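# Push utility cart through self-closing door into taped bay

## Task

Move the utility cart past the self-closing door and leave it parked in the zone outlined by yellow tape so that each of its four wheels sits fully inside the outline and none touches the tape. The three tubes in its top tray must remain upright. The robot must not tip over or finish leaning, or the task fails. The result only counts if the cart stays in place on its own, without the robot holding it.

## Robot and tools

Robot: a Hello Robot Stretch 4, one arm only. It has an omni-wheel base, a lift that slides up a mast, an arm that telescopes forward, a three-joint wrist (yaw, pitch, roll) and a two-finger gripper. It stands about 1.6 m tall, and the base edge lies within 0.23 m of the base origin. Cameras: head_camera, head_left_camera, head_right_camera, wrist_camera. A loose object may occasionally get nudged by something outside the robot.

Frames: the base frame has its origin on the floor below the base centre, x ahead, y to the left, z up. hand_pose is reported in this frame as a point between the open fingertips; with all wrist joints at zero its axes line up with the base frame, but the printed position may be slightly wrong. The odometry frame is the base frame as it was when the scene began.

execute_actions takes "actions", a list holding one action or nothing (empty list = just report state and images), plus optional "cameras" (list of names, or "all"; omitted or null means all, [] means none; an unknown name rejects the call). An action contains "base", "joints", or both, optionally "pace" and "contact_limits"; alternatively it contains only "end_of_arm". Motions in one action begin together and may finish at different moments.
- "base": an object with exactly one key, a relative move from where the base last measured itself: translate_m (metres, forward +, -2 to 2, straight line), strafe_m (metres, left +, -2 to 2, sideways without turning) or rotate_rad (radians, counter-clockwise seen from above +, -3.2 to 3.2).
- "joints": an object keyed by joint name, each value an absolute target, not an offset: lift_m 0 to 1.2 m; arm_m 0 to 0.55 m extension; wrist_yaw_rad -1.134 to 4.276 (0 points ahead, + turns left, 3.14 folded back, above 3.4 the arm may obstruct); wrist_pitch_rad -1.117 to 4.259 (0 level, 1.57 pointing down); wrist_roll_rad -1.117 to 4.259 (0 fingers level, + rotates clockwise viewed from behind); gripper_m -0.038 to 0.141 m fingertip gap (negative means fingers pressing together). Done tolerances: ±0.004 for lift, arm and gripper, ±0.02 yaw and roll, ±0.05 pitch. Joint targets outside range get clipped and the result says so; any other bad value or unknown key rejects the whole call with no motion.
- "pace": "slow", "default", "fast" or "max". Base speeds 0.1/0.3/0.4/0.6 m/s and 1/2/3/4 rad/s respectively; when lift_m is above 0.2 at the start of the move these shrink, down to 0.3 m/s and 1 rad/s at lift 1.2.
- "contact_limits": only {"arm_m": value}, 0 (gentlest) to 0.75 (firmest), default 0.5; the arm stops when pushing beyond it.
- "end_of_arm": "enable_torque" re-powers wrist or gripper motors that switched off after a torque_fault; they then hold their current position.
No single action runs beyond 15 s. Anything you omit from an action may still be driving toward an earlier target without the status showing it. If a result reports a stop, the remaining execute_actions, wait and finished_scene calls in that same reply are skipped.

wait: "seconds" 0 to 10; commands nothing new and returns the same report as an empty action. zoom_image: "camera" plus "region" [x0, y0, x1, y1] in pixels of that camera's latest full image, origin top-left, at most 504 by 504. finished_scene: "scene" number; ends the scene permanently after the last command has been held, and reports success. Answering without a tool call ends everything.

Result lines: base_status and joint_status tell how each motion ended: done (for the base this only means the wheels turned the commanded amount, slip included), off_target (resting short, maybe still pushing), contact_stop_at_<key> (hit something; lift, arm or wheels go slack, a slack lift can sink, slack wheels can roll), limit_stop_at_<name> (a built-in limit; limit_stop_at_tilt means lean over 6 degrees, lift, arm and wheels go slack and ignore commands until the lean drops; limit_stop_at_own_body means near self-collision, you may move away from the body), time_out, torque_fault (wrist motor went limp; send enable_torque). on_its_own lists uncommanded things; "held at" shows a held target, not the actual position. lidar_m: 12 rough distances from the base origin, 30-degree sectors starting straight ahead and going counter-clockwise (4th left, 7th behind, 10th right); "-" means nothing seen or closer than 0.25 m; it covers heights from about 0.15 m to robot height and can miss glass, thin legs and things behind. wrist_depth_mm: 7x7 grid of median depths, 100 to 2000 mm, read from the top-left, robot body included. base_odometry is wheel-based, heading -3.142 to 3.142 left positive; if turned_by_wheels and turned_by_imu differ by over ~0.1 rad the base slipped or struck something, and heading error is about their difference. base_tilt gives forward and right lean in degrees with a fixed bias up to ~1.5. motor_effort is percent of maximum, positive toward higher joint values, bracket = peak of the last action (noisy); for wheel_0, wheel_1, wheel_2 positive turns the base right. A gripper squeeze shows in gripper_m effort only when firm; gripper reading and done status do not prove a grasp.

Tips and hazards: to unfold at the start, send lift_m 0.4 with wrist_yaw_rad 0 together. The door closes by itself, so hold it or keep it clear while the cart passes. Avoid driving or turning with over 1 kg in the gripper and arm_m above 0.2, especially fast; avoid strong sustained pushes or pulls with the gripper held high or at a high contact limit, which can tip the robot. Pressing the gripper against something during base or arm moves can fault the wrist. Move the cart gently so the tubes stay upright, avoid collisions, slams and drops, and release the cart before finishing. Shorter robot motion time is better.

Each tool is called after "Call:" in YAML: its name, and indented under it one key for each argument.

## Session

Call:
execute_actions:
  actions:
    - {"joints":{"lift_m":1.0,"wrist_yaw_rad":0,"wrist_pitch_rad":1.2,"wrist_roll_rad":1.57,"gripper_m":0.08}}

Scene clock: 3.80 s.
base_odometry: x=+0.000 y=+0.000 heading=+0.000 (m, m, rad; odometry frame)
turned_by_wheels: +0.000 (rad since the last result)
turned_by_imu: -0.001 (rad since the last result)
base_tilt: forward=-0.9 right=+0.2 (deg)
lidar_m: 1.30 1.95 1.79 1.15 0.73 0.69 0.73 0.74 0.69 0.71 0.91 1.30
base_status: not commanded
joint_positions: lift_m=+1.000 arm_m=+0.002 wrist_yaw_rad=+0.000 wrist_pitch_rad=+1.201 wrist_roll_rad=+1.570 gripper_m=+0.080
joint_status: all done
motor_effort: lift_m=+21(23) arm_m=-1(1) wrist_yaw_rad=-3(10) wrist_pitch_rad=-2(7) wrist_roll_rad=-1(6) gripper_m=-1(2) wheel_0=+0(0) wheel_1=+0(0) wheel_2=+0(0) (%)
hand_pose: x=+0.2768 y=-0.0874 z=+0.9091 quat_wxyz=(+0.584, +0.583, +0.400, -0.399) (m; base frame)
wrist_depth_mm: 1618 1430 1308 1205 1078 1025 960 / 1397 1464 1336 1205 1078 1008 946 / 1397 1397 1308 1229 1098 1025 931 / 1464 1397 1308 1205 1078 820 768 / 1618 1499 1281 1205 1098 820 778 / 1661 1499 1255 1182 1118 831 778 / 1661 1499 1366 - 1098 1025 960
pictures: head_camera, head_left_camera, head_right_camera, wrist_camera
Images, in order (width x height): head_camera 420x560, head_left_camera 420x672, head_right_camera 420x672, wrist_camera 616x392.

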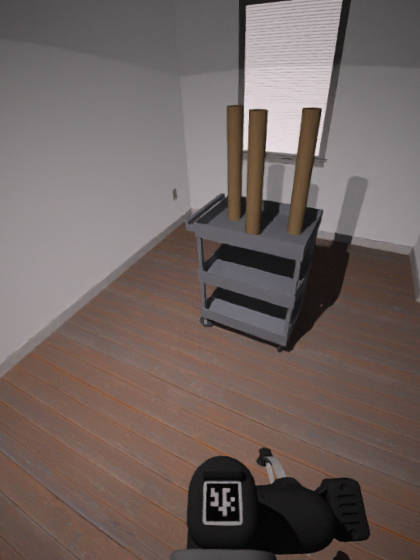

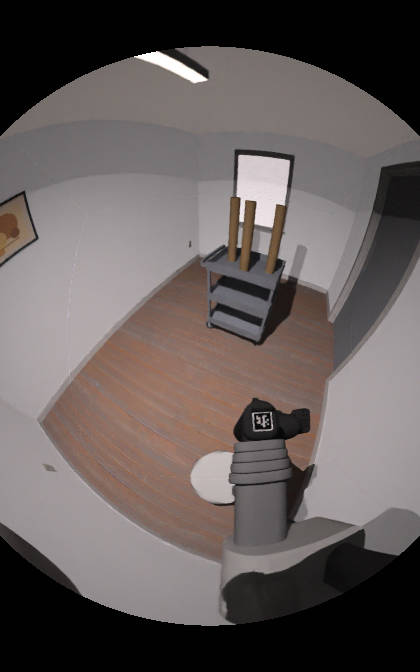

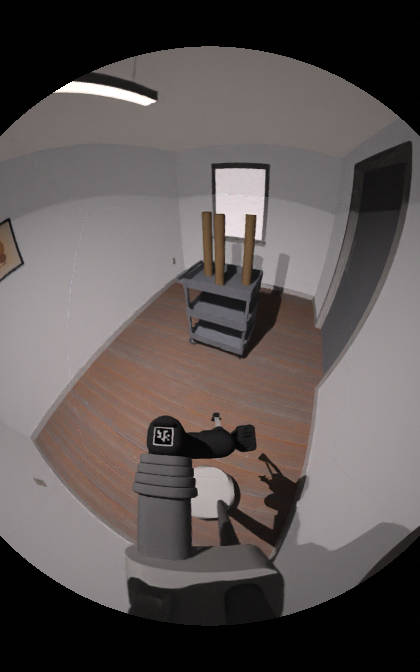

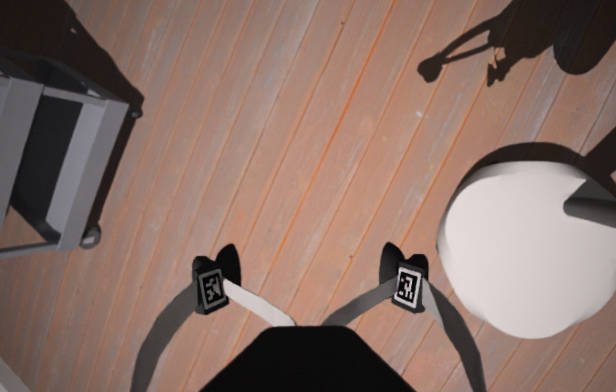

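Room axis ≈ -0.44.

Call:
execute_actions:
  actions:
    - {"base":{"rotate_rad":1.13}}
  cameras: []

Call:
execute_actions:
  actions:
    - {"base":{"translate_m":-0.35}}
  cameras: []

Call:
execute_actions:
  actions:
    - {"base":{"strafe_m":-1.45}}

Scene clock: 8.40 s.
base_odometry: x=+0.000 y=+0.000 heading=+1.130 (m, m, rad; odometry frame)
turned_by_wheels: +1.130 (rad since the last result)
turned_by_imu: +1.123 (rad since the last result)
base_tilt: forward=-0.9 right=+0.2 (deg)
lidar_m: 1.80 1.04 0.75 0.69 0.74 0.73 0.69 0.71 1.00 1.30 1.35 1.90
base_status: done
joint_positions: lift_m=+1.000 arm_m=+0.002 wrist_yaw_rad=+0.000 wrist_pitch_rad=+1.201 wrist_roll_rad=+1.570 gripper_m=+0.080
joint_status: not commanded
motor_effort: lift_m=+19(21) arm_m=-1(1) wrist_yaw_rad=-3(3) wrist_pitch_rad=-2(2) wrist_roll_rad=+0(1) gripper_m=-2(1) wheel_0=-2(6) wheel_1=-1(7) wheel_2=-1(3) (%)
hand_pose: x=+0.2768 y=-0.0874 z=+0.9092 quat_wxyz=(+0.584, +0.583, +0.400, -0.399) (m; base frame)
wrist_depth_mm: 1576 1464 1308 1205 1098 1008 931 / 1537 1499 1336 1182 1098 1008 946 / 1537 1464 1366 1205 1098 1008 931 / 1576 1464 1308 1205 1098 820 768 / 1618 1499 1308 1205 1098 820 778 / 1618 1464 1281 1160 1078 820 788 / 1618 1499 1366 - 1098 1025 960
pictures: none
No camera images: the call's "cameras" was empty. Leave "cameras" out to get every camera's image.

Scene clock: 11.03 s.
base_odometry: x=-0.149 y=-0.317 heading=+1.130 (m, m, rad; odometry frame)
turned_by_wheels: +0.000 (rad since the last result)
turned_by_imu: -0.001 (rad since the last result)
base_tilt: forward=-0.9 right=+0.5 (deg)
lidar_m: 2.14 1.02 0.71 0.68 0.50 0.34 0.32 0.36 0.50 1.31 1.42 2.23
base_status: done
joint_positions: lift_m=+1.000 arm_m=+0.002 wrist_yaw_rad=+0.000 wrist_pitch_rad=+1.201 wrist_roll_rad=+1.570 gripper_m=+0.080
joint_status: not commanded
motor_effort: lift_m=+19(20) arm_m=-1(1) wrist_yaw_rad=-3(3) wrist_pitch_rad=-2(2) wrist_roll_rad=+0(1) gripper_m=-2(3) wheel_0=+0(6) wheel_1=+0(6) wheel_2=-3(9) (%)
hand_pose: x=+0.2768 y=-0.0874 z=+0.9092 quat_wxyz=(+0.584, +0.583, +0.400, -0.399) (m; base frame)
wrist_depth_mm: 1661 1464 1281 1205 1098 1025 917 / 1661 1464 1336 1205 1098 1008 946 / 1618 1464 1308 1182 1118 1025 946 / 1661 1499 1336 1205 1118 831 778 / 1661 1499 1281 1255 1060 831 778 / 1708 1464 1281 1205 1078 820 798 / 1618 1537 1397 - 1118 1025 946
pictures: none
No camera images: the call's "cameras" was empty. Leave "cameras" out to get every camera's image.

Scene clock: 17.20 s.
base_odometry: x=+1.162 y=-0.936 heading=+1.130 (m, m, rad; odometry frame)
turned_by_wheels: +0.000 (rad since the last result)
turned_by_imu: -0.001 (rad since the last result)
base_tilt: forward=-0.8 right=+0.3 (deg)
lidar_m: 0.50 0.52 2.27 1.37 0.48 0.37 0.39 0.43 0.62 1.29 1.64 0.51
base_status: done
joint_positions: lift_m=+1.000 arm_m=+0.002 wrist_yaw_rad=+0.000 wrist_pitch_rad=+1.201 wrist_roll_rad=+1.570 gripper_m=+0.080
joint_status: not commanded
motor_effort: lift_m=+19(19) arm_m=-1(1) wrist_yaw_rad=-3(3) wrist_pitch_rad=-2(2) wrist_roll_rad=+2(1) gripper_m=-3(2) wheel_0=-1(10) wheel_1=+2(9) wheel_2=-1(1) (%)
hand_pose: x=+0.2768 y=-0.0874 z=+0.9092 quat_wxyz=(+0.584, +0.583, +0.400, -0.399) (m; base frame)
wrist_depth_mm: 402 402 1308 1182 1078 991 931 / 473 392 750 1182 1098 1008 931 / 477 394 750 1042 1118 1042 960 / 394 402 750 1060 1098 831 778 / 469 407 750 1060 1098 831 788 / 488 392 640 960 1078 820 788 / 488 387 603 - 1098 1008 960
pictures: head_camera, head_left_camera, head_right_camera, wrist_camera
Images, in order (width x height): head_camera 420x560, head_left_camera 420x672, head_right_camera 420x672, wrist_camera 616x392.

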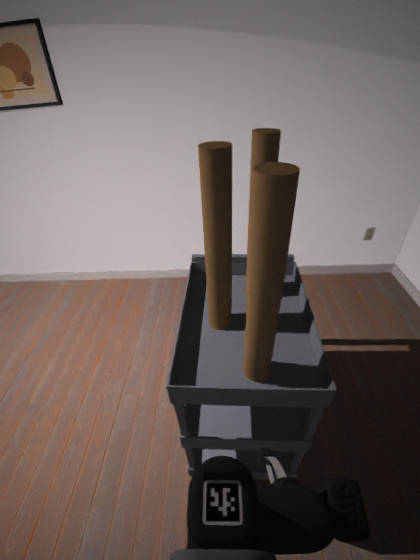

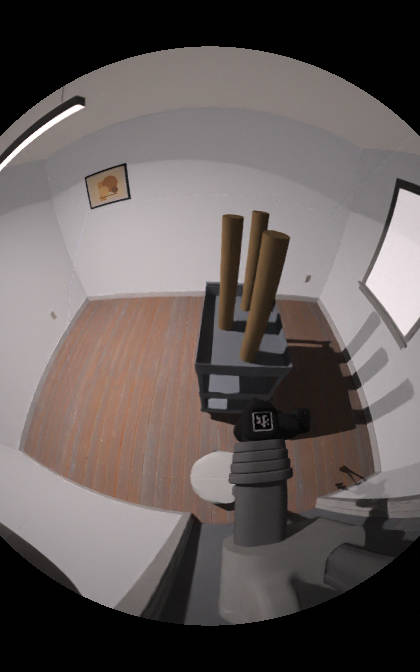

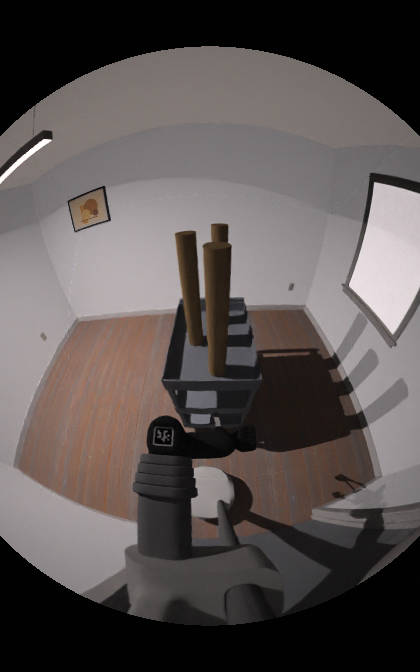

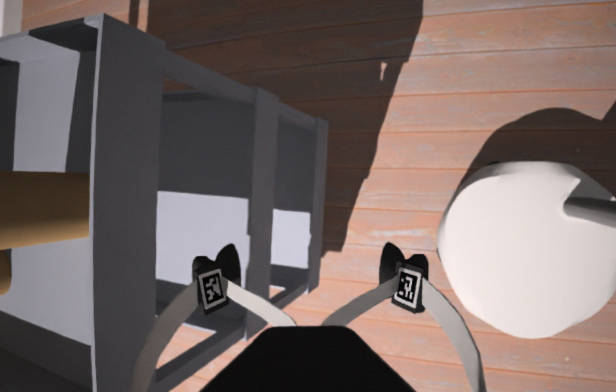

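Call:
execute_actions:
  actions:
    - {"base":{"strafe_m":-0.11},"joints":{"arm_m":0.255}}
  cameras: []

Call:
execute_actions:
  actions:
    - {"joints":{"lift_m":0.905}}
  cameras: ["wrist_camera"]

Call:
execute_actions:
  actions:
    - {"joints":{"gripper_m":-0.03}}
  cameras: []

Call:
execute_actions:
  actions:
    - {"base":{"strafe_m":-0.22},"joints":{"arm_m":0.12},"pace":"slow"}
  cameras: []

Call:
execute_actions:
  actions:
    - {"base":{"translate_m":-0.76},"pace":"slow"}

Scene clock: 24.30 s.
base_odometry: x=+1.261 y=-0.983 heading=+1.130 (m, m, rad; odometry frame)
turned_by_wheels: +0.000 (rad since the last result)
turned_by_imu: -0.002 (rad since the last result)
base_tilt: forward=-0.9 right=+0.3 (deg)
lidar_m: 0.47 0.53 2.38 1.36 0.44 0.43 0.38 0.41 0.59 1.26 1.52 0.54
base_status: done
joint_positions: lift_m=+1.000 arm_m=+0.254 wrist_yaw_rad=+0.000 wrist_pitch_rad=+1.201 wrist_roll_rad=+1.570 gripper_m=+0.080
joint_status: all done
motor_effort: lift_m=+19(19) arm_m=+5(7) wrist_yaw_rad=-2(3) wrist_pitch_rad=-2(2) wrist_roll_rad=+1(1) gripper_m=-4(6) wheel_0=+0(8) wheel_1=+0(7) wheel_2=-1(1) (%)
hand_pose: x=+0.5294 y=-0.0874 z=+0.9092 quat_wxyz=(+0.584, +0.583, +0.400, -0.399) (m; base frame)
wrist_depth_mm: 1537 1464 1336 1182 1098 991 946 / 1618 1464 1308 1182 1098 1025 946 / 462 415 370 340 1078 991 960 / 473 424 379 351 654 1025 931 / 477 424 375 351 564 1042 809 / 484 430 257 343 324 1025 960 / 492 208 244 - 1098 1008 976
pictures: none
No camera images: the call's "cameras" was empty. Leave "cameras" out to get every camera's image.

Scene clock: 25.70 s.
base_odometry: x=+1.261 y=-0.983 heading=+1.130 (m, m, rad; odometry frame)
turned_by_wheels: +0.000 (rad since the last result)
turned_by_imu: -0.001 (rad since the last result)
base_tilt: forward=-0.9 right=+0.2 (deg)
lidar_m: 0.50 0.51 2.36 1.39 0.45 0.43 0.40 0.43 0.60 1.26 1.54 0.52
base_status: not commanded
joint_positions: lift_m=+0.905 arm_m=+0.254 wrist_yaw_rad=+0.000 wrist_pitch_rad=+1.201 wrist_roll_rad=+1.570 gripper_m=+0.080
joint_status: all done
motor_effort: lift_m=+16(18) arm_m=+5(5) wrist_yaw_rad=-3(2) wrist_pitch_rad=-2(2) wrist_roll_rad=+3(3) gripper_m=-1(4) wheel_0=+0(0) wheel_1=+0(0) wheel_2=+0(1) (%)
hand_pose: x=+0.5294 y=-0.0874 z=+0.8145 quat_wxyz=(+0.584, +0.583, +0.400, -0.399) (m; base frame)
wrist_depth_mm: 1499 1308 1205 1078 1008 917 854 / 1430 255 238 231 1008 917 878 / 329 300 270 214 991 931 854 / 334 300 271 222 564 946 854 / 340 303 266 230 564 946 809 / 343 307 258 191 484 931 878 / 347 208 245 - 991 946 878
pictures: wrist_camera
Images, in order (width x height): wrist_camera 616x392.

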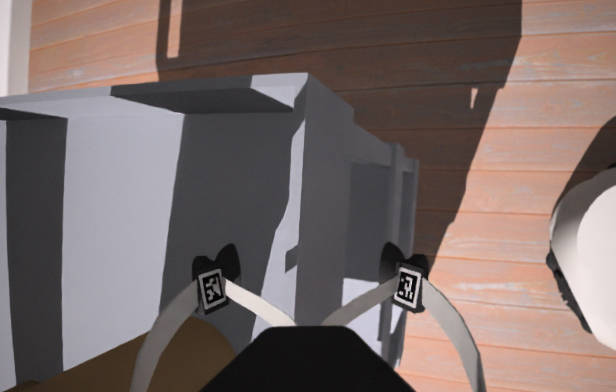

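Scene clock: 27.50 s.
base_odometry: x=+1.261 y=-0.983 heading=+1.130 (m, m, rad; odometry frame)
turned_by_wheels: +0.000 (rad since the last result)
turned_by_imu: -0.001 (rad since the last result)
base_tilt: forward=-0.9 right=+0.4 (deg)
lidar_m: 0.48 0.50 2.34 1.38 0.45 0.42 0.37 0.43 0.60 1.27 1.52 0.52
base_status: not commanded
joint_positions: lift_m=+0.904 arm_m=+0.254 wrist_yaw_rad=+0.001 wrist_pitch_rad=+1.207 wrist_roll_rad=+1.570 gripper_m=-0.029
joint_status: all done
motor_effort: lift_m=+26(25) arm_m=+3(5) wrist_yaw_rad=-6(7) wrist_pitch_rad=-20(19) wrist_roll_rad=-2(0) gripper_m=-25(31) wheel_0=+0(0) wheel_1=+0(0) wheel_2=+0(1) (%)
hand_pose: x=+0.5282 y=-0.0873 z=+0.8131 quat_wxyz=(+0.583, +0.582, +0.402, -0.401) (m; base frame)
wrist_depth_mm: 1464 1308 1182 1078 991 891 854 / 1397 254 232 206 991 904 866 / 315 286 258 213 976 917 854 / 319 286 262 222 559 917 866 / 320 291 262 204 866 931 741 / 325 291 183 189 182 904 891 / 327 202 245 - 991 931 878
pictures: none
No camera images: the call's "cameras" was empty. Leave "cameras" out to get every camera's image.

Scene clock: 30.83 s.
base_odometry: x=+1.460 y=-1.077 heading=+1.130 (m, m, rad; odometry frame)
turned_by_wheels: +0.000 (rad since the last result)
turned_by_imu: +0.000 (rad since the last result)
base_tilt: forward=-0.9 right=+0.4 (deg)
lidar_m: 0.31 0.31 2.58 1.36 0.57 0.43 0.39 0.41 0.60 1.24 1.30 0.36
base_status: done
joint_positions: lift_m=+0.904 arm_m=+0.121 wrist_yaw_rad=+0.004 wrist_pitch_rad=+1.209 wrist_roll_rad=+1.568 gripper_m=-0.029
joint_status: all done
on_its_own: wrist_pitch_rad is at rest, and its effort (-25) is outside its rest range (-23 to +23)
motor_effort: lift_m=+27(26) arm_m=-4(9) wrist_yaw_rad=-12(17) wrist_pitch_rad=-25(27) wrist_roll_rad=+4(5) gripper_m=-22(27) wheel_0=+3(8) wheel_1=+1(6) wheel_2=+1(5) (%)
hand_pose: x=+0.3943 y=-0.0870 z=+0.8128 quat_wxyz=(+0.583, +0.580, +0.403, -0.400) (m; base frame)
wrist_depth_mm: 1430 1308 1160 1078 991 917 854 / 1430 1281 1182 1098 1008 931 866 / 1430 229 220 255 976 931 866 / 279 286 262 224 788 931 691 / 325 291 264 202 554 842 699 / 329 297 182 189 184 723 691 / 332 291 272 - 539 917 878
pictures: none
No camera images: the call's "cameras" was empty. Leave "cameras" out to get every camera's image.

Scene clock: 39.73 s.
base_odometry: x=+1.136 y=-1.764 heading=+1.130 (m, m, rad; odometry frame)
turned_by_wheels: +0.000 (rad since the last result)
turned_by_imu: -0.001 (rad since the last result)
base_tilt: forward=-0.8 right=+0.4 (deg)
lidar_m: 0.36 0.40 0.33 0.25 - 0.25 0.28 1.82 1.32 1.23 0.57 0.38
base_status: done
joint_positions: lift_m=+0.904 arm_m=+0.121 wrist_yaw_rad=+0.002 wrist_pitch_rad=+1.206 wrist_roll_rad=+1.570 gripper_m=-0.029
joint_status: not commanded
motor_effort: lift_m=+27(28) arm_m=-5(5) wrist_yaw_rad=-7(25) wrist_pitch_rad=-19(24) wrist_roll_rad=-1(4) gripper_m=-24(25) wheel_0=-4(11) wheel_1=-3(10) wheel_2=+5(18) (%)
hand_pose: x=+0.3947 y=-0.0872 z=+0.8130 quat_wxyz=(+0.583, +0.582, +0.402, -0.401) (m; base frame)
wrist_depth_mm: 1464 1281 1182 1078 960 917 866 / 1430 252 236 224 1008 917 866 / 319 287 262 212 976 917 854 / 324 290 264 221 559 946 699 / 327 294 265 204 878 946 699 / 327 297 183 190 183 768 691 / 334 202 246 - 991 917 831
pictures: head_camera, head_left_camera, head_right_camera, wrist_camera
Images, in order (width x height): head_camera 420x560, head_left_camera 420x672, head_right_camera 420x672, wrist_camera 616x392.

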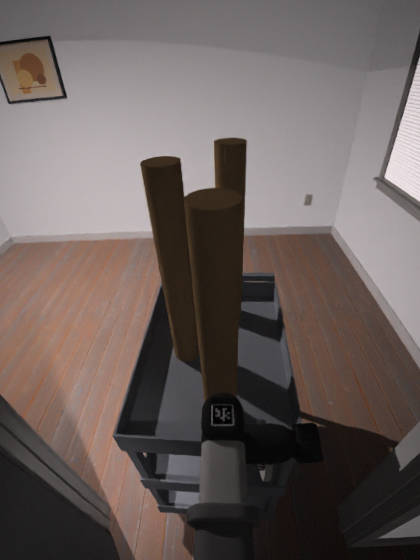

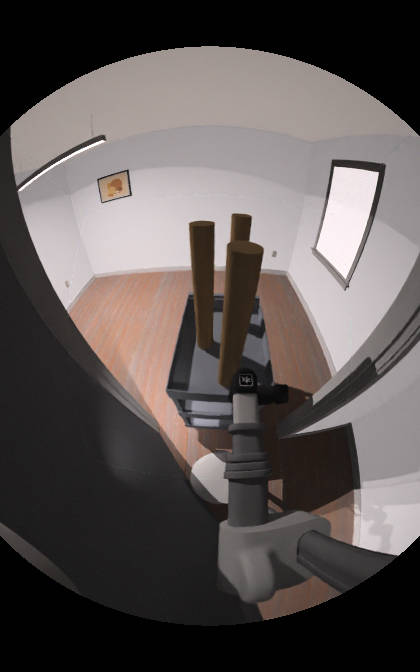

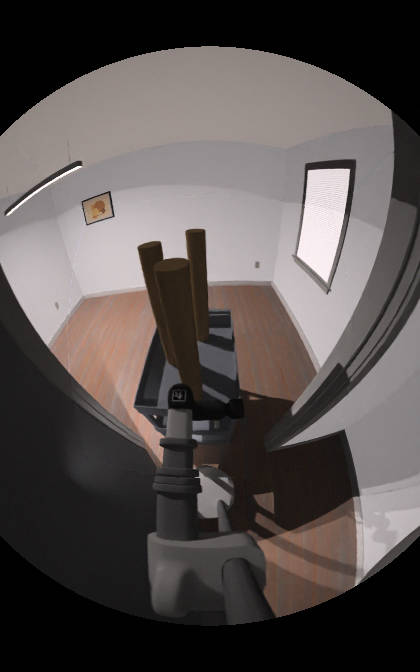

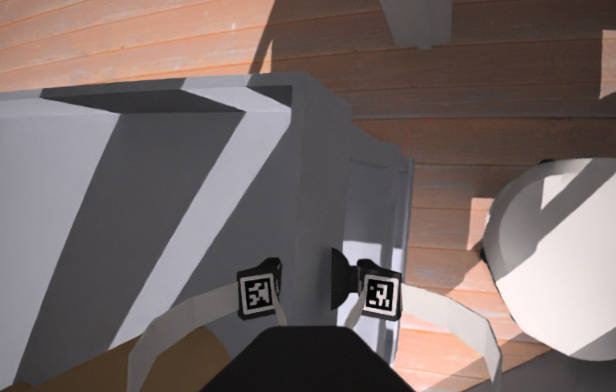

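Call:
execute_actions:
  actions:
    - {"base":{"rotate_rad":-0.15},"pace":"slow"}
  cameras: []

Call:
execute_actions:
  actions:
    - {"base":{"translate_m":-0.76},"pace":"slow"}
  cameras: []

Call:
execute_actions:
  actions:
    - {"base":{"translate_m":-0.65},"pace":"slow"}

Scene clock: 43.80 s.
base_odometry: x=+1.136 y=-1.764 heading=+0.980 (m, m, rad; odometry frame)
turned_by_wheels: -0.150 (rad since the last result)
turned_by_imu: -0.150 (rad since the last result)
base_tilt: forward=-0.8 right=+0.4 (deg)
lidar_m: 0.31 0.33 0.42 0.25 0.25 0.25 0.26 0.43 1.38 1.25 0.58 0.37
base_status: done
joint_positions: lift_m=+0.905 arm_m=+0.120 wrist_yaw_rad=-0.001 wrist_pitch_rad=+1.212 wrist_roll_rad=+1.569 gripper_m=-0.029
joint_status: not commanded
on_its_own: wrist_pitch_rad is at rest, and its effort (-35) is outside its rest range (-23 to +23)
motor_effort: lift_m=+24(27) arm_m=-3(5) wrist_yaw_rad=+1(24) wrist_pitch_rad=-35(40) wrist_roll_rad=+1(2) gripper_m=-20(24) wheel_0=-1(8) wheel_1=+3(6) wheel_2=-1(11) (%)
hand_pose: x=+0.3926 y=-0.0875 z=+0.8126 quat_wxyz=(+0.581, +0.581, +0.403, -0.403) (m; base frame)
wrist_depth_mm: 1366 1308 1205 1060 788 931 866 / 1397 1308 1138 1060 991 917 866 / 1366 243 253 221 991 931 878 / 315 291 264 210 788 946 699 / 325 293 265 203 564 809 691 / 329 294 183 187 183 723 699 / 330 297 264 - 559 931 854
pictures: none
No camera images: the call's "cameras" was empty. Leave "cameras" out to get every camera's image.

Scene clock: 52.70 s.
base_odometry: x=+0.712 y=-2.395 heading=+0.979 (m, m, rad; odometry frame)
turned_by_wheels: +0.000 (rad since the last result)
turned_by_imu: -0.001 (rad since the last result)
base_tilt: forward=-0.9 right=+0.4 (deg)
lidar_m: 0.35 0.43 0.25 2.40 1.81 1.15 1.06 1.08 1.33 1.39 1.39 0.34
base_status: done
joint_positions: lift_m=+0.904 arm_m=+0.120 wrist_yaw_rad=-0.001 wrist_pitch_rad=+1.205 wrist_roll_rad=+1.572 gripper_m=-0.029
joint_status: not commanded
motor_effort: lift_m=+25(26) arm_m=-3(3) wrist_yaw_rad=+1(20) wrist_pitch_rad=-14(35) wrist_roll_rad=-7(7) gripper_m=-23(27) wheel_0=-4(9) wheel_1=-3(7) wheel_2=+2(13) (%)
hand_pose: x=+0.3945 y=-0.0876 z=+0.8133 quat_wxyz=(+0.582, +0.583, +0.400, -0.401) (m; base frame)
wrist_depth_mm: 314 276 1160 1078 991 904 866 / 324 289 258 217 1008 917 866 / 322 291 263 241 336 917 854 / 325 293 265 242 549 931 699 / 329 296 266 208 866 931 691 / 201 220 184 191 182 732 691 / 167 187 265 - 976 809 707
pictures: none
No camera images: the call's "cameras" was empty. Leave "cameras" out to get every camera's image.

Scene clock: 60.87 s.
base_odometry: x=+0.350 y=-2.934 heading=+0.979 (m, m, rad; odometry frame)
turned_by_wheels: -0.001 (rad since the last result)
turned_by_imu: -0.003 (rad since the last result)
base_tilt: forward=-0.8 right=+0.3 (deg)
lidar_m: 0.37 1.42 2.12 2.25 0.75 0.44 0.42 0.41 0.55 1.08 1.50 0.30
base_status: done
joint_positions: lift_m=+0.904 arm_m=+0.120 wrist_yaw_rad=-0.011 wrist_pitch_rad=+1.211 wrist_roll_rad=+1.576 gripper_m=-0.029
joint_status: not commanded
on_its_own: wrist_yaw_rad is at rest, and its effort (+29) is outside its rest range (-13 to +13); wrist_pitch_rad is at rest, and its effort (-32) is outside its rest range (-23 to +23); wrist_roll_rad is at rest, and its effort (-16) is outside its rest range (-13 to +13)
motor_effort: lift_m=+25(27) arm_m=-3(3) wrist_yaw_rad=+29(29) wrist_pitch_rad=-32(32) wrist_roll_rad=-16(17) gripper_m=-22(31) wheel_0=-6(10) wheel_1=-3(4) wheel_2=-2(9) (%)
hand_pose: x=+0.3920 y=-0.0885 z=+0.8126 quat_wxyz=(+0.578, +0.585, +0.398, -0.407) (m; base frame)
wrist_depth_mm: 317 287 258 237 960 917 854 / 317 287 260 239 219 917 854 / 320 290 262 240 222 891 866 / 186 241 263 242 225 946 691 / 161 204 258 237 1008 798 699 / 161 208 183 246 184 169 707 / 327 293 272 - 1008 946 891
pictures: head_camera, head_left_camera, head_right_camera, wrist_camera
Images, in order (width x height): head_camera 420x560, head_left_camera 420x672, head_right_camera 420x672, wrist_camera 616x392.

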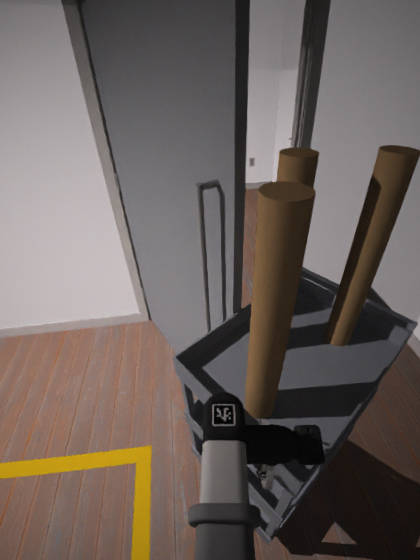

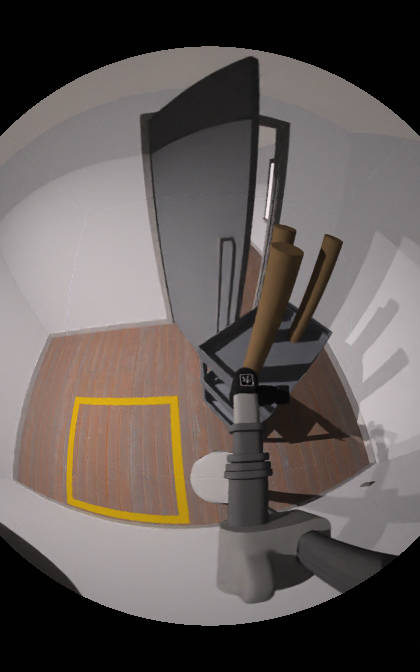

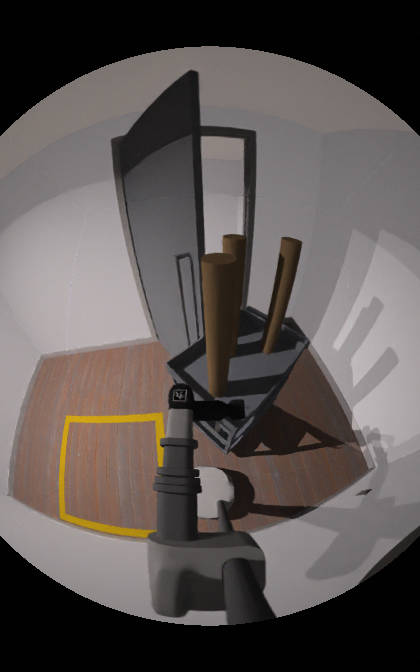

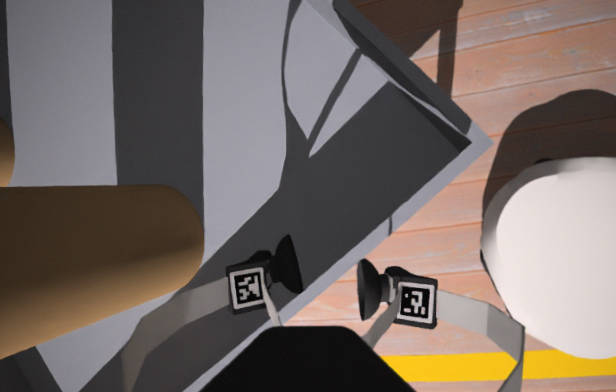

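Call:
execute_actions:
  actions:
    - {"base":{"rotate_rad":-0.3},"pace":"slow"}
  cameras: []

Call:
execute_actions:
  actions:
    - {"base":{"rotate_rad":-0.3},"pace":"slow"}
  cameras: []

Call:
execute_actions:
  actions:
    - {"base":{"rotate_rad":-0.3},"pace":"slow"}

Scene clock: 65.67 s.
base_odometry: x=+0.350 y=-2.934 heading=+0.679 (m, m, rad; odometry frame)
turned_by_wheels: -0.300 (rad since the last result)
turned_by_imu: -0.300 (rad since the last result)
base_tilt: forward=-0.8 right=+0.4 (deg)
lidar_m: 0.37 0.46 1.78 2.35 1.35 0.56 0.42 0.41 0.47 0.68 1.47 0.36
base_status: done
joint_positions: lift_m=+0.904 arm_m=+0.120 wrist_yaw_rad=-0.004 wrist_pitch_rad=+1.209 wrist_roll_rad=+1.573 gripper_m=-0.029
joint_status: not commanded
on_its_own: wrist_pitch_rad is at rest, and its effort (-26) is outside its rest range (-23 to +23)
motor_effort: lift_m=+25(25) arm_m=-3(3) wrist_yaw_rad=+8(29) wrist_pitch_rad=-26(32) wrist_roll_rad=-10(19) gripper_m=-25(27) wheel_0=+2(9) wheel_1=+0(5) wheel_2=+2(6) (%)
hand_pose: x=+0.3931 y=-0.0878 z=+0.8129 quat_wxyz=(+0.580, +0.583, +0.400, -0.403) (m; base frame)
wrist_depth_mm: 319 263 1138 1078 991 917 854 / 320 289 259 224 991 931 854 / 320 290 262 240 300 946 878 / 325 293 267 243 549 931 699 / 327 294 265 206 854 946 699 / 315 220 185 190 183 732 699 / 167 182 260 - 1008 960 891
pictures: none
No camera images: the call's "cameras" was empty. Leave "cameras" out to get every camera's image.

Scene clock: 67.03 s.
base_odometry: x=+0.350 y=-2.934 heading=+0.379 (m, m, rad; odometry frame)
turned_by_wheels: -0.300 (rad since the last result)
turned_by_imu: -0.298 (rad since the last result)
base_tilt: forward=-0.9 right=+0.3 (deg)
lidar_m: 0.34 0.33 1.56 1.97 2.27 0.82 0.48 0.41 0.41 0.50 0.94 0.38
base_status: done
joint_positions: lift_m=+0.904 arm_m=+0.120 wrist_yaw_rad=+0.002 wrist_pitch_rad=+1.206 wrist_roll_rad=+1.570 gripper_m=-0.029
joint_status: not commanded
motor_effort: lift_m=+25(25) arm_m=-3(3) wrist_yaw_rad=-8(8) wrist_pitch_rad=-16(27) wrist_roll_rad=+1(10) gripper_m=-24(22) wheel_0=+1(10) wheel_1=+0(5) wheel_2=+4(4) (%)
hand_pose: x=+0.3945 y=-0.0872 z=+0.8132 quat_wxyz=(+0.583, +0.582, +0.402, -0.400) (m; base frame)
wrist_depth_mm: 1182 1281 1160 1060 991 904 854 / 1308 1281 1138 1060 991 917 878 / 293 260 256 211 991 917 866 / 327 294 265 221 788 931 683 / 330 296 266 205 564 946 699 / 332 298 183 188 186 732 699 / 336 291 263 - 559 917 891
pictures: none
No camera images: the call's "cameras" was empty. Leave "cameras" out to get every camera's image.

Scene clock: 68.40 s.
base_odometry: x=+0.350 y=-2.934 heading=+0.080 (m, m, rad; odometry frame)
turned_by_wheels: -0.300 (rad since the last result)
turned_by_imu: -0.298 (rad since the last result)
base_tilt: forward=-0.9 right=+0.4 (deg)
lidar_m: 0.27 0.25 0.28 1.76 2.36 1.70 0.60 0.44 0.40 0.43 0.62 0.36
base_status: done
joint_positions: lift_m=+0.904 arm_m=+0.120 wrist_yaw_rad=+0.003 wrist_pitch_rad=+1.207 wrist_roll_rad=+1.567 gripper_m=-0.029
joint_status: not commanded
motor_effort: lift_m=+25(25) arm_m=-2(3) wrist_yaw_rad=-11(28) wrist_pitch_rad=-21(22) wrist_roll_rad=+9(10) gripper_m=-27(27) wheel_0=+2(12) wheel_1=+1(5) wheel_2=+3(11) (%)
hand_pose: x=+0.3941 y=-0.0871 z=+0.8130 quat_wxyz=(+0.584, +0.580, +0.403, -0.400) (m; base frame)
wrist_depth_mm: 1060 1255 1160 1042 991 917 854 / 1138 1336 1182 1078 991 917 866 / 1255 1336 204 1060 1025 917 878 / 1366 242 263 254 866 931 691 / 274 291 268 208 549 820 699 / 330 298 185 186 185 723 699 / 334 293 276 - 539 521 878
pictures: head_camera, head_left_camera, head_right_camera, wrist_camera
Images, in order (width x height): head_camera 420x560, head_left_camera 420x672, head_right_camera 420x672, wrist_camera 616x392.

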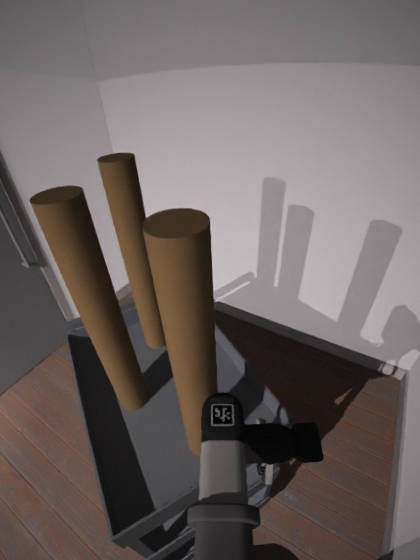

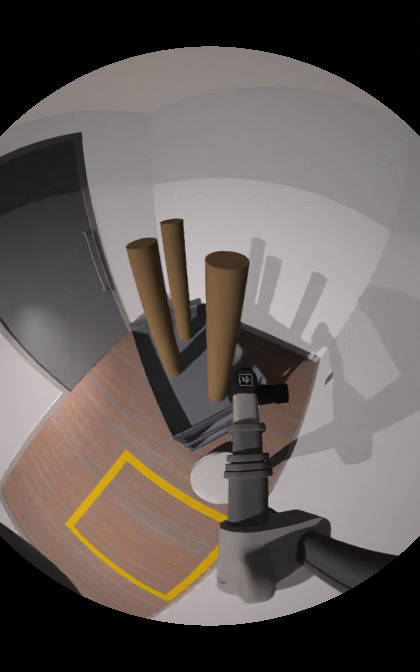

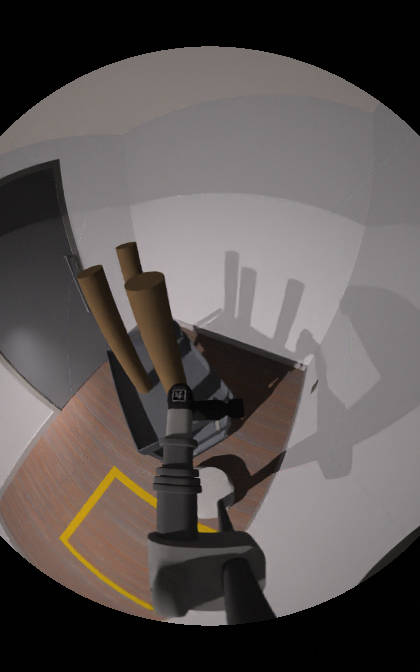

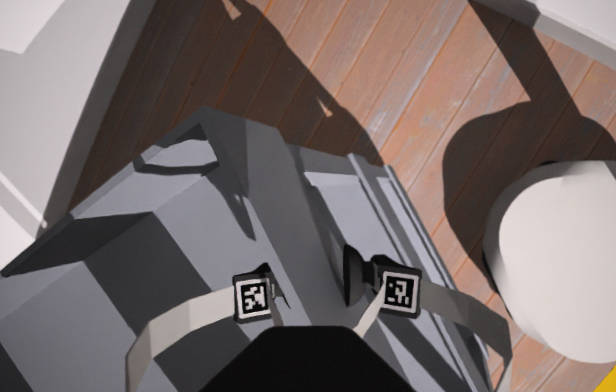

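Call:
execute_actions:
  actions:
    - {"base":{"translate_m":-0.2},"pace":"slow"}
  cameras: []

Call:
execute_actions:
  actions:
    - {"base":{"strafe_m":0.3},"pace":"slow"}
  cameras: []

Call:
execute_actions:
  actions:
    - {"base":{"translate_m":-0.45},"pace":"slow"}
  cameras: []

Call:
execute_actions:
  actions:
    - {"base":{"strafe_m":0.25},"pace":"slow"}
  cameras: []

Call:
execute_actions:
  actions:
    - {"base":{"rotate_rad":-0.3},"pace":"slow"}
  cameras: []

Call:
execute_actions:
  actions:
    - {"base":{"translate_m":-0.7},"pace":"slow"}

Scene clock: 77.60 s.
base_odometry: x=+0.151 y=-2.950 heading=+0.080 (m, m, rad; odometry frame)
turned_by_wheels: +0.000 (rad since the last result)
turned_by_imu: -0.002 (rad since the last result)
base_tilt: forward=-0.8 right=+0.4 (deg)
lidar_m: 0.33 0.33 1.79 1.86 2.17 1.28 0.46 0.32 0.30 0.33 0.46 0.38
base_status: done
joint_positions: lift_m=+0.904 arm_m=+0.120 wrist_yaw_rad=+0.002 wrist_pitch_rad=+1.205 wrist_roll_rad=+1.568 gripper_m=-0.029
joint_status: not commanded
motor_effort: lift_m=+25(25) arm_m=-2(2) wrist_yaw_rad=-8(24) wrist_pitch_rad=-14(21) wrist_roll_rad=+4(7) gripper_m=-26(25) wheel_0=-3(4) wheel_1=-1(2) wheel_2=+1(7) (%)
hand_pose: x=+0.3947 y=-0.0872 z=+0.8133 quat_wxyz=(+0.584, +0.581, +0.402, -0.399) (m; base frame)
wrist_depth_mm: 1229 1308 1160 1098 991 854 691 / 1308 1336 1160 1078 991 931 854 / 281 249 257 221 976 931 878 / 320 293 266 211 732 946 699 / 329 297 266 203 569 931 699 / 332 300 183 190 183 732 691 / 336 293 265 - 559 917 891
pictures: none
No camera images: the call's "cameras" was empty. Leave "cameras" out to get every camera's image.

Scene clock: 81.73 s.
base_odometry: x=+0.127 y=-2.651 heading=+0.079 (m, m, rad; odometry frame)
turned_by_wheels: -0.001 (rad since the last result)
turned_by_imu: -0.004 (rad since the last result)
base_tilt: forward=-0.9 right=+0.3 (deg)
lidar_m: 0.34 0.45 1.51 1.57 2.04 1.93 0.85 0.61 0.57 0.59 0.84 0.36
base_status: done
joint_positions: lift_m=+0.905 arm_m=+0.120 wrist_yaw_rad=-0.005 wrist_pitch_rad=+1.208 wrist_roll_rad=+1.572 gripper_m=-0.029
joint_status: not commanded
motor_effort: lift_m=+24(25) arm_m=-2(2) wrist_yaw_rad=+12(12) wrist_pitch_rad=-22(32) wrist_roll_rad=-5(6) gripper_m=-21(23) wheel_0=-5(12) wheel_1=+1(5) wheel_2=-4(7) (%)
hand_pose: x=+0.3933 y=-0.0879 z=+0.8131 quat_wxyz=(+0.581, +0.583, +0.400, -0.403) (m; base frame)
wrist_depth_mm: 324 263 1138 1078 1008 917 866 / 324 291 264 216 976 931 866 / 327 293 265 243 293 917 878 / 325 296 266 242 549 946 683 / 332 297 267 206 809 878 707 / 196 217 183 193 182 732 699 / 165 180 263 - 991 931 891
pictures: none
No camera images: the call's "cameras" was empty. Leave "cameras" out to get every camera's image.

Scene clock: 87.53 s.
base_odometry: x=-0.321 y=-2.687 heading=+0.079 (m, m, rad; odometry frame)
turned_by_wheels: +0.000 (rad since the last result)
turned_by_imu: +0.000 (rad since the last result)
base_tilt: forward=-0.8 right=+0.3 (deg)
lidar_m: 0.35 0.43 1.73 1.84 1.62 1.44 0.53 0.36 0.35 0.35 0.53 0.37
base_status: done
joint_positions: lift_m=+0.905 arm_m=+0.120 wrist_yaw_rad=+0.001 wrist_pitch_rad=+1.204 wrist_roll_rad=+1.572 gripper_m=-0.029
joint_status: not commanded
motor_effort: lift_m=+23(24) arm_m=-2(2) wrist_yaw_rad=-4(12) wrist_pitch_rad=-12(22) wrist_roll_rad=-5(6) gripper_m=-21(27) wheel_0=-2(8) wheel_1=-2(4) wheel_2=+4(10) (%)
hand_pose: x=+0.3948 y=-0.0873 z=+0.8135 quat_wxyz=(+0.582, +0.583, +0.400, -0.401) (m; base frame)
wrist_depth_mm: 1366 1281 1182 1078 991 904 759 / 324 287 251 210 991 917 866 / 324 293 264 240 768 931 866 / 329 296 267 228 559 946 699 / 332 297 266 205 798 931 691 / 336 249 185 192 182 732 691 / 177 189 253 - 1008 917 891
pictures: none
No camera images: the call's "cameras" was empty. Leave "cameras" out to get every camera's image.

Scene clock: 91.17 s.
base_odometry: x=-0.341 y=-2.438 heading=+0.078 (m, m, rad; odometry frame)
turned_by_wheels: +0.000 (rad since the last result)
turned_by_imu: -0.003 (rad since the last result)
base_tilt: forward=-0.8 right=+0.4 (deg)
lidar_m: 0.37 0.56 1.52 1.59 1.48 1.42 0.83 0.61 0.57 0.57 0.81 0.34
base_status: done
joint_positions: lift_m=+0.905 arm_m=+0.120 wrist_yaw_rad=-0.007 wrist_pitch_rad=+1.207 wrist_roll_rad=+1.574 gripper_m=-0.029
joint_status: not commanded
on_its_own: wrist_yaw_rad is at rest, and its effort (+18) is outside its rest range (-13 to +13)
motor_effort: lift_m=+23(24) arm_m=-2(2) wrist_yaw_rad=+18(18) wrist_pitch_rad=-20(28) wrist_roll_rad=-9(11) gripper_m=-24(24) wheel_0=-4(11) wheel_1=+0(5) wheel_2=-2(2) (%)
hand_pose: x=+0.3933 y=-0.0881 z=+0.8132 quat_wxyz=(+0.580, +0.584, +0.399, -0.404) (m; base frame)
wrist_depth_mm: 320 290 262 232 991 917 866 / 322 291 262 242 228 931 866 / 325 293 265 243 224 931 866 / 329 294 266 244 232 917 699 / 190 231 264 229 960 946 699 / 165 197 184 200 184 723 683 / 161 204 277 - 1008 946 891
pictures: none
No camera images: the call's "cameras" was empty. Leave "cameras" out to get every camera's image.

Scene clock: 92.53 s.
base_odometry: x=-0.341 y=-2.438 heading=-0.221 (m, m, rad; odometry frame)
turned_by_wheels: -0.299 (rad since the last result)
turned_by_imu: -0.298 (rad since the last result)
base_tilt: forward=-0.9 right=+0.4 (deg)
lidar_m: 0.35 0.41 1.52 1.50 1.73 1.45 1.26 0.69 0.55 0.57 0.63 0.38
base_status: done
joint_positions: lift_m=+0.905 arm_m=+0.120 wrist_yaw_rad=+0.000 wrist_pitch_rad=+1.206 wrist_roll_rad=+1.572 gripper_m=-0.029
joint_status: not commanded
motor_effort: lift_m=+23(23) arm_m=-2(2) wrist_yaw_rad=-1(18) wrist_pitch_rad=-17(21) wrist_roll_rad=-7(10) gripper_m=-21(31) wheel_0=+4(6) wheel_1=+1(4) wheel_2=+3(9) (%)
hand_pose: x=+0.3942 y=-0.0874 z=+0.8133 quat_wxyz=(+0.582, +0.583, +0.401, -0.401) (m; base frame)
wrist_depth_mm: 1430 1308 1182 1060 991 917 854 / 319 283 233 202 1008 904 854 / 325 291 265 214 960 946 866 / 327 294 267 229 559 917 699 / 330 297 268 204 878 931 683 / 338 298 182 190 183 732 707 / 322 193 245 - 991 931 878
pictures: none
No camera images: the call's "cameras" was empty. Leave "cameras" out to get every camera's image.

Scene clock: 100.83 s.
base_odometry: x=-1.024 y=-2.284 heading=-0.221 (m, m, rad; odometry frame)
turned_by_wheels: +0.000 (rad since the last result)
turned_by_imu: -0.002 (rad since the last result)
base_tilt: forward=-0.9 right=+0.3 (deg)
lidar_m: 0.36 0.43 1.68 1.65 0.89 0.75 0.75 0.50 0.41 0.41 0.48 0.38
base_status: done
joint_positions: lift_m=+0.905 arm_m=+0.120 wrist_yaw_rad=-0.002 wrist_pitch_rad=+1.204 wrist_roll_rad=+1.572 gripper_m=-0.029
joint_status: not commanded
motor_effort: lift_m=+23(23) arm_m=-2(2) wrist_yaw_rad=+3(9) wrist_pitch_rad=-11(18) wrist_roll_rad=-7(5) gripper_m=-25(24) wheel_0=-3(5) wheel_1=-3(6) wheel_2=+1(13) (%)
hand_pose: x=+0.3946 y=-0.0876 z=+0.8135 quat_wxyz=(+0.582, +0.583, +0.400, -0.401) (m; base frame)
wrist_depth_mm: 294 1281 1182 1060 960 820 741 / 325 289 254 208 991 931 866 / 325 296 265 243 466 931 866 / 329 296 266 243 554 931 691 / 332 297 267 204 798 960 699 / 332 241 185 192 182 723 699 / 173 187 254 - 1008 931 891
pictures: head_camera, head_left_camera, head_right_camera, wrist_camera
Images, in order (width x height): head_camera 420x560, head_left_camera 420x672, head_right_camera 420x672, wrist_camera 616x392.

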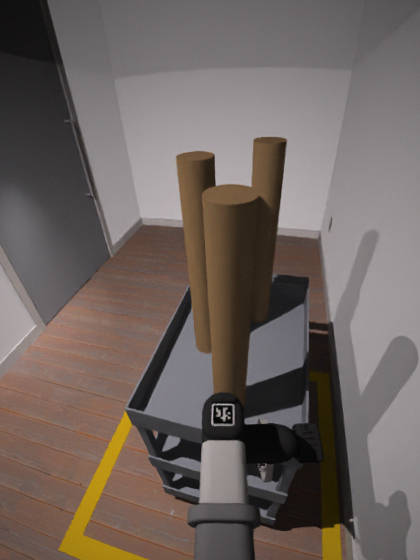

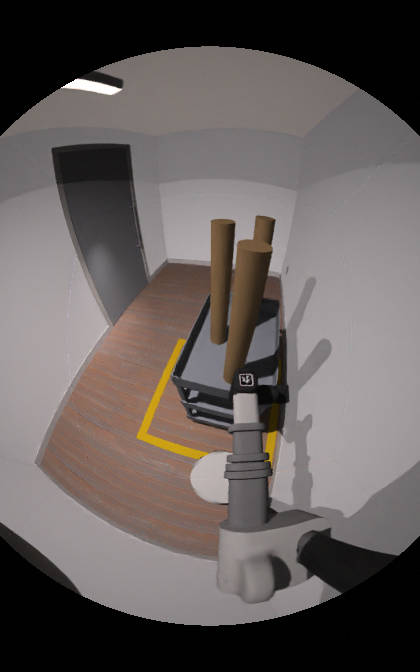

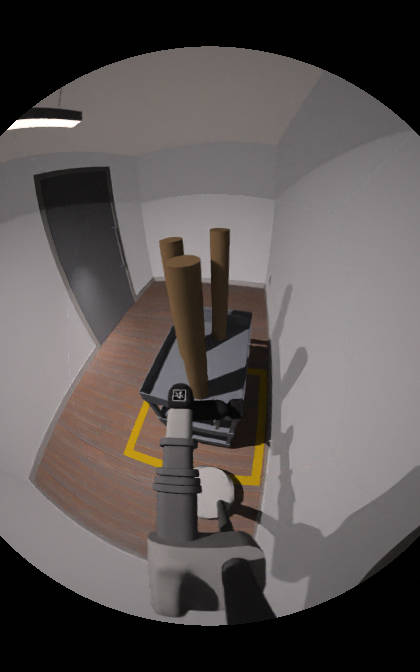

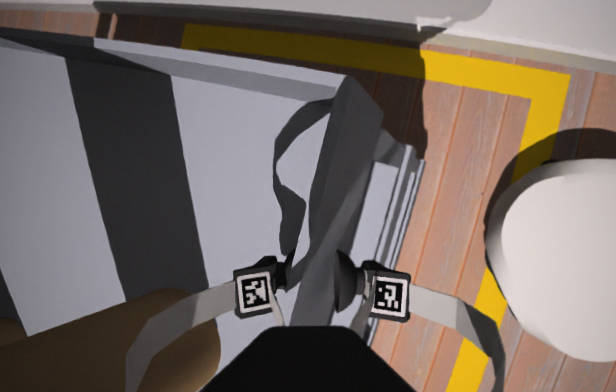

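Call:
execute_actions:
  actions:
    - {"joints":{"gripper_m":0.04,"lift_m":1.0}}
  cameras: []

Call:
finished_scene:
  scene: 2

Scene clock: 104.70 s.
base_odometry: x=-1.024 y=-2.284 heading=-0.221 (m, m, rad; odometry frame)
turned_by_wheels: +0.000 (rad since the last result)
turned_by_imu: -0.001 (rad since the last result)
base_tilt: forward=-0.8 right=+0.4 (deg)
lidar_m: 0.35 0.44 1.68 1.66 0.90 0.74 0.74 0.51 0.42 0.42 0.46 0.36
base_status: not commanded
joint_positions: lift_m=+1.000 arm_m=+0.120 wrist_yaw_rad=-0.001 wrist_pitch_rad=+1.201 wrist_roll_rad=+1.571 gripper_m=+0.040
joint_status: all done
motor_effort: lift_m=+21(33) arm_m=-2(2) wrist_yaw_rad=-1(7) wrist_pitch_rad=-3(35) wrist_roll_rad=-1(5) gripper_m=-2(27) wheel_0=+0(3) wheel_1=-2(3) wheel_2=-1(1) (%)
hand_pose: x=+0.3955 y=-0.0875 z=+0.9090 quat_wxyz=(+0.583, +0.583, +0.399, -0.400) (m; base frame)
wrist_depth_mm: 1618 1464 1281 1138 991 842 750 / 469 424 392 1160 1098 1025 931 / 473 421 379 347 332 1008 946 / 473 424 387 347 627 1008 778 / 480 427 382 347 668 1008 768 / 407 237 190 270 197 1008 788 / 172 186 253 - 1098 991 960
pictures: none
No camera images: the call's "cameras" was empty. Leave "cameras" out to get every camera's image.

The scene is finished: the task was done.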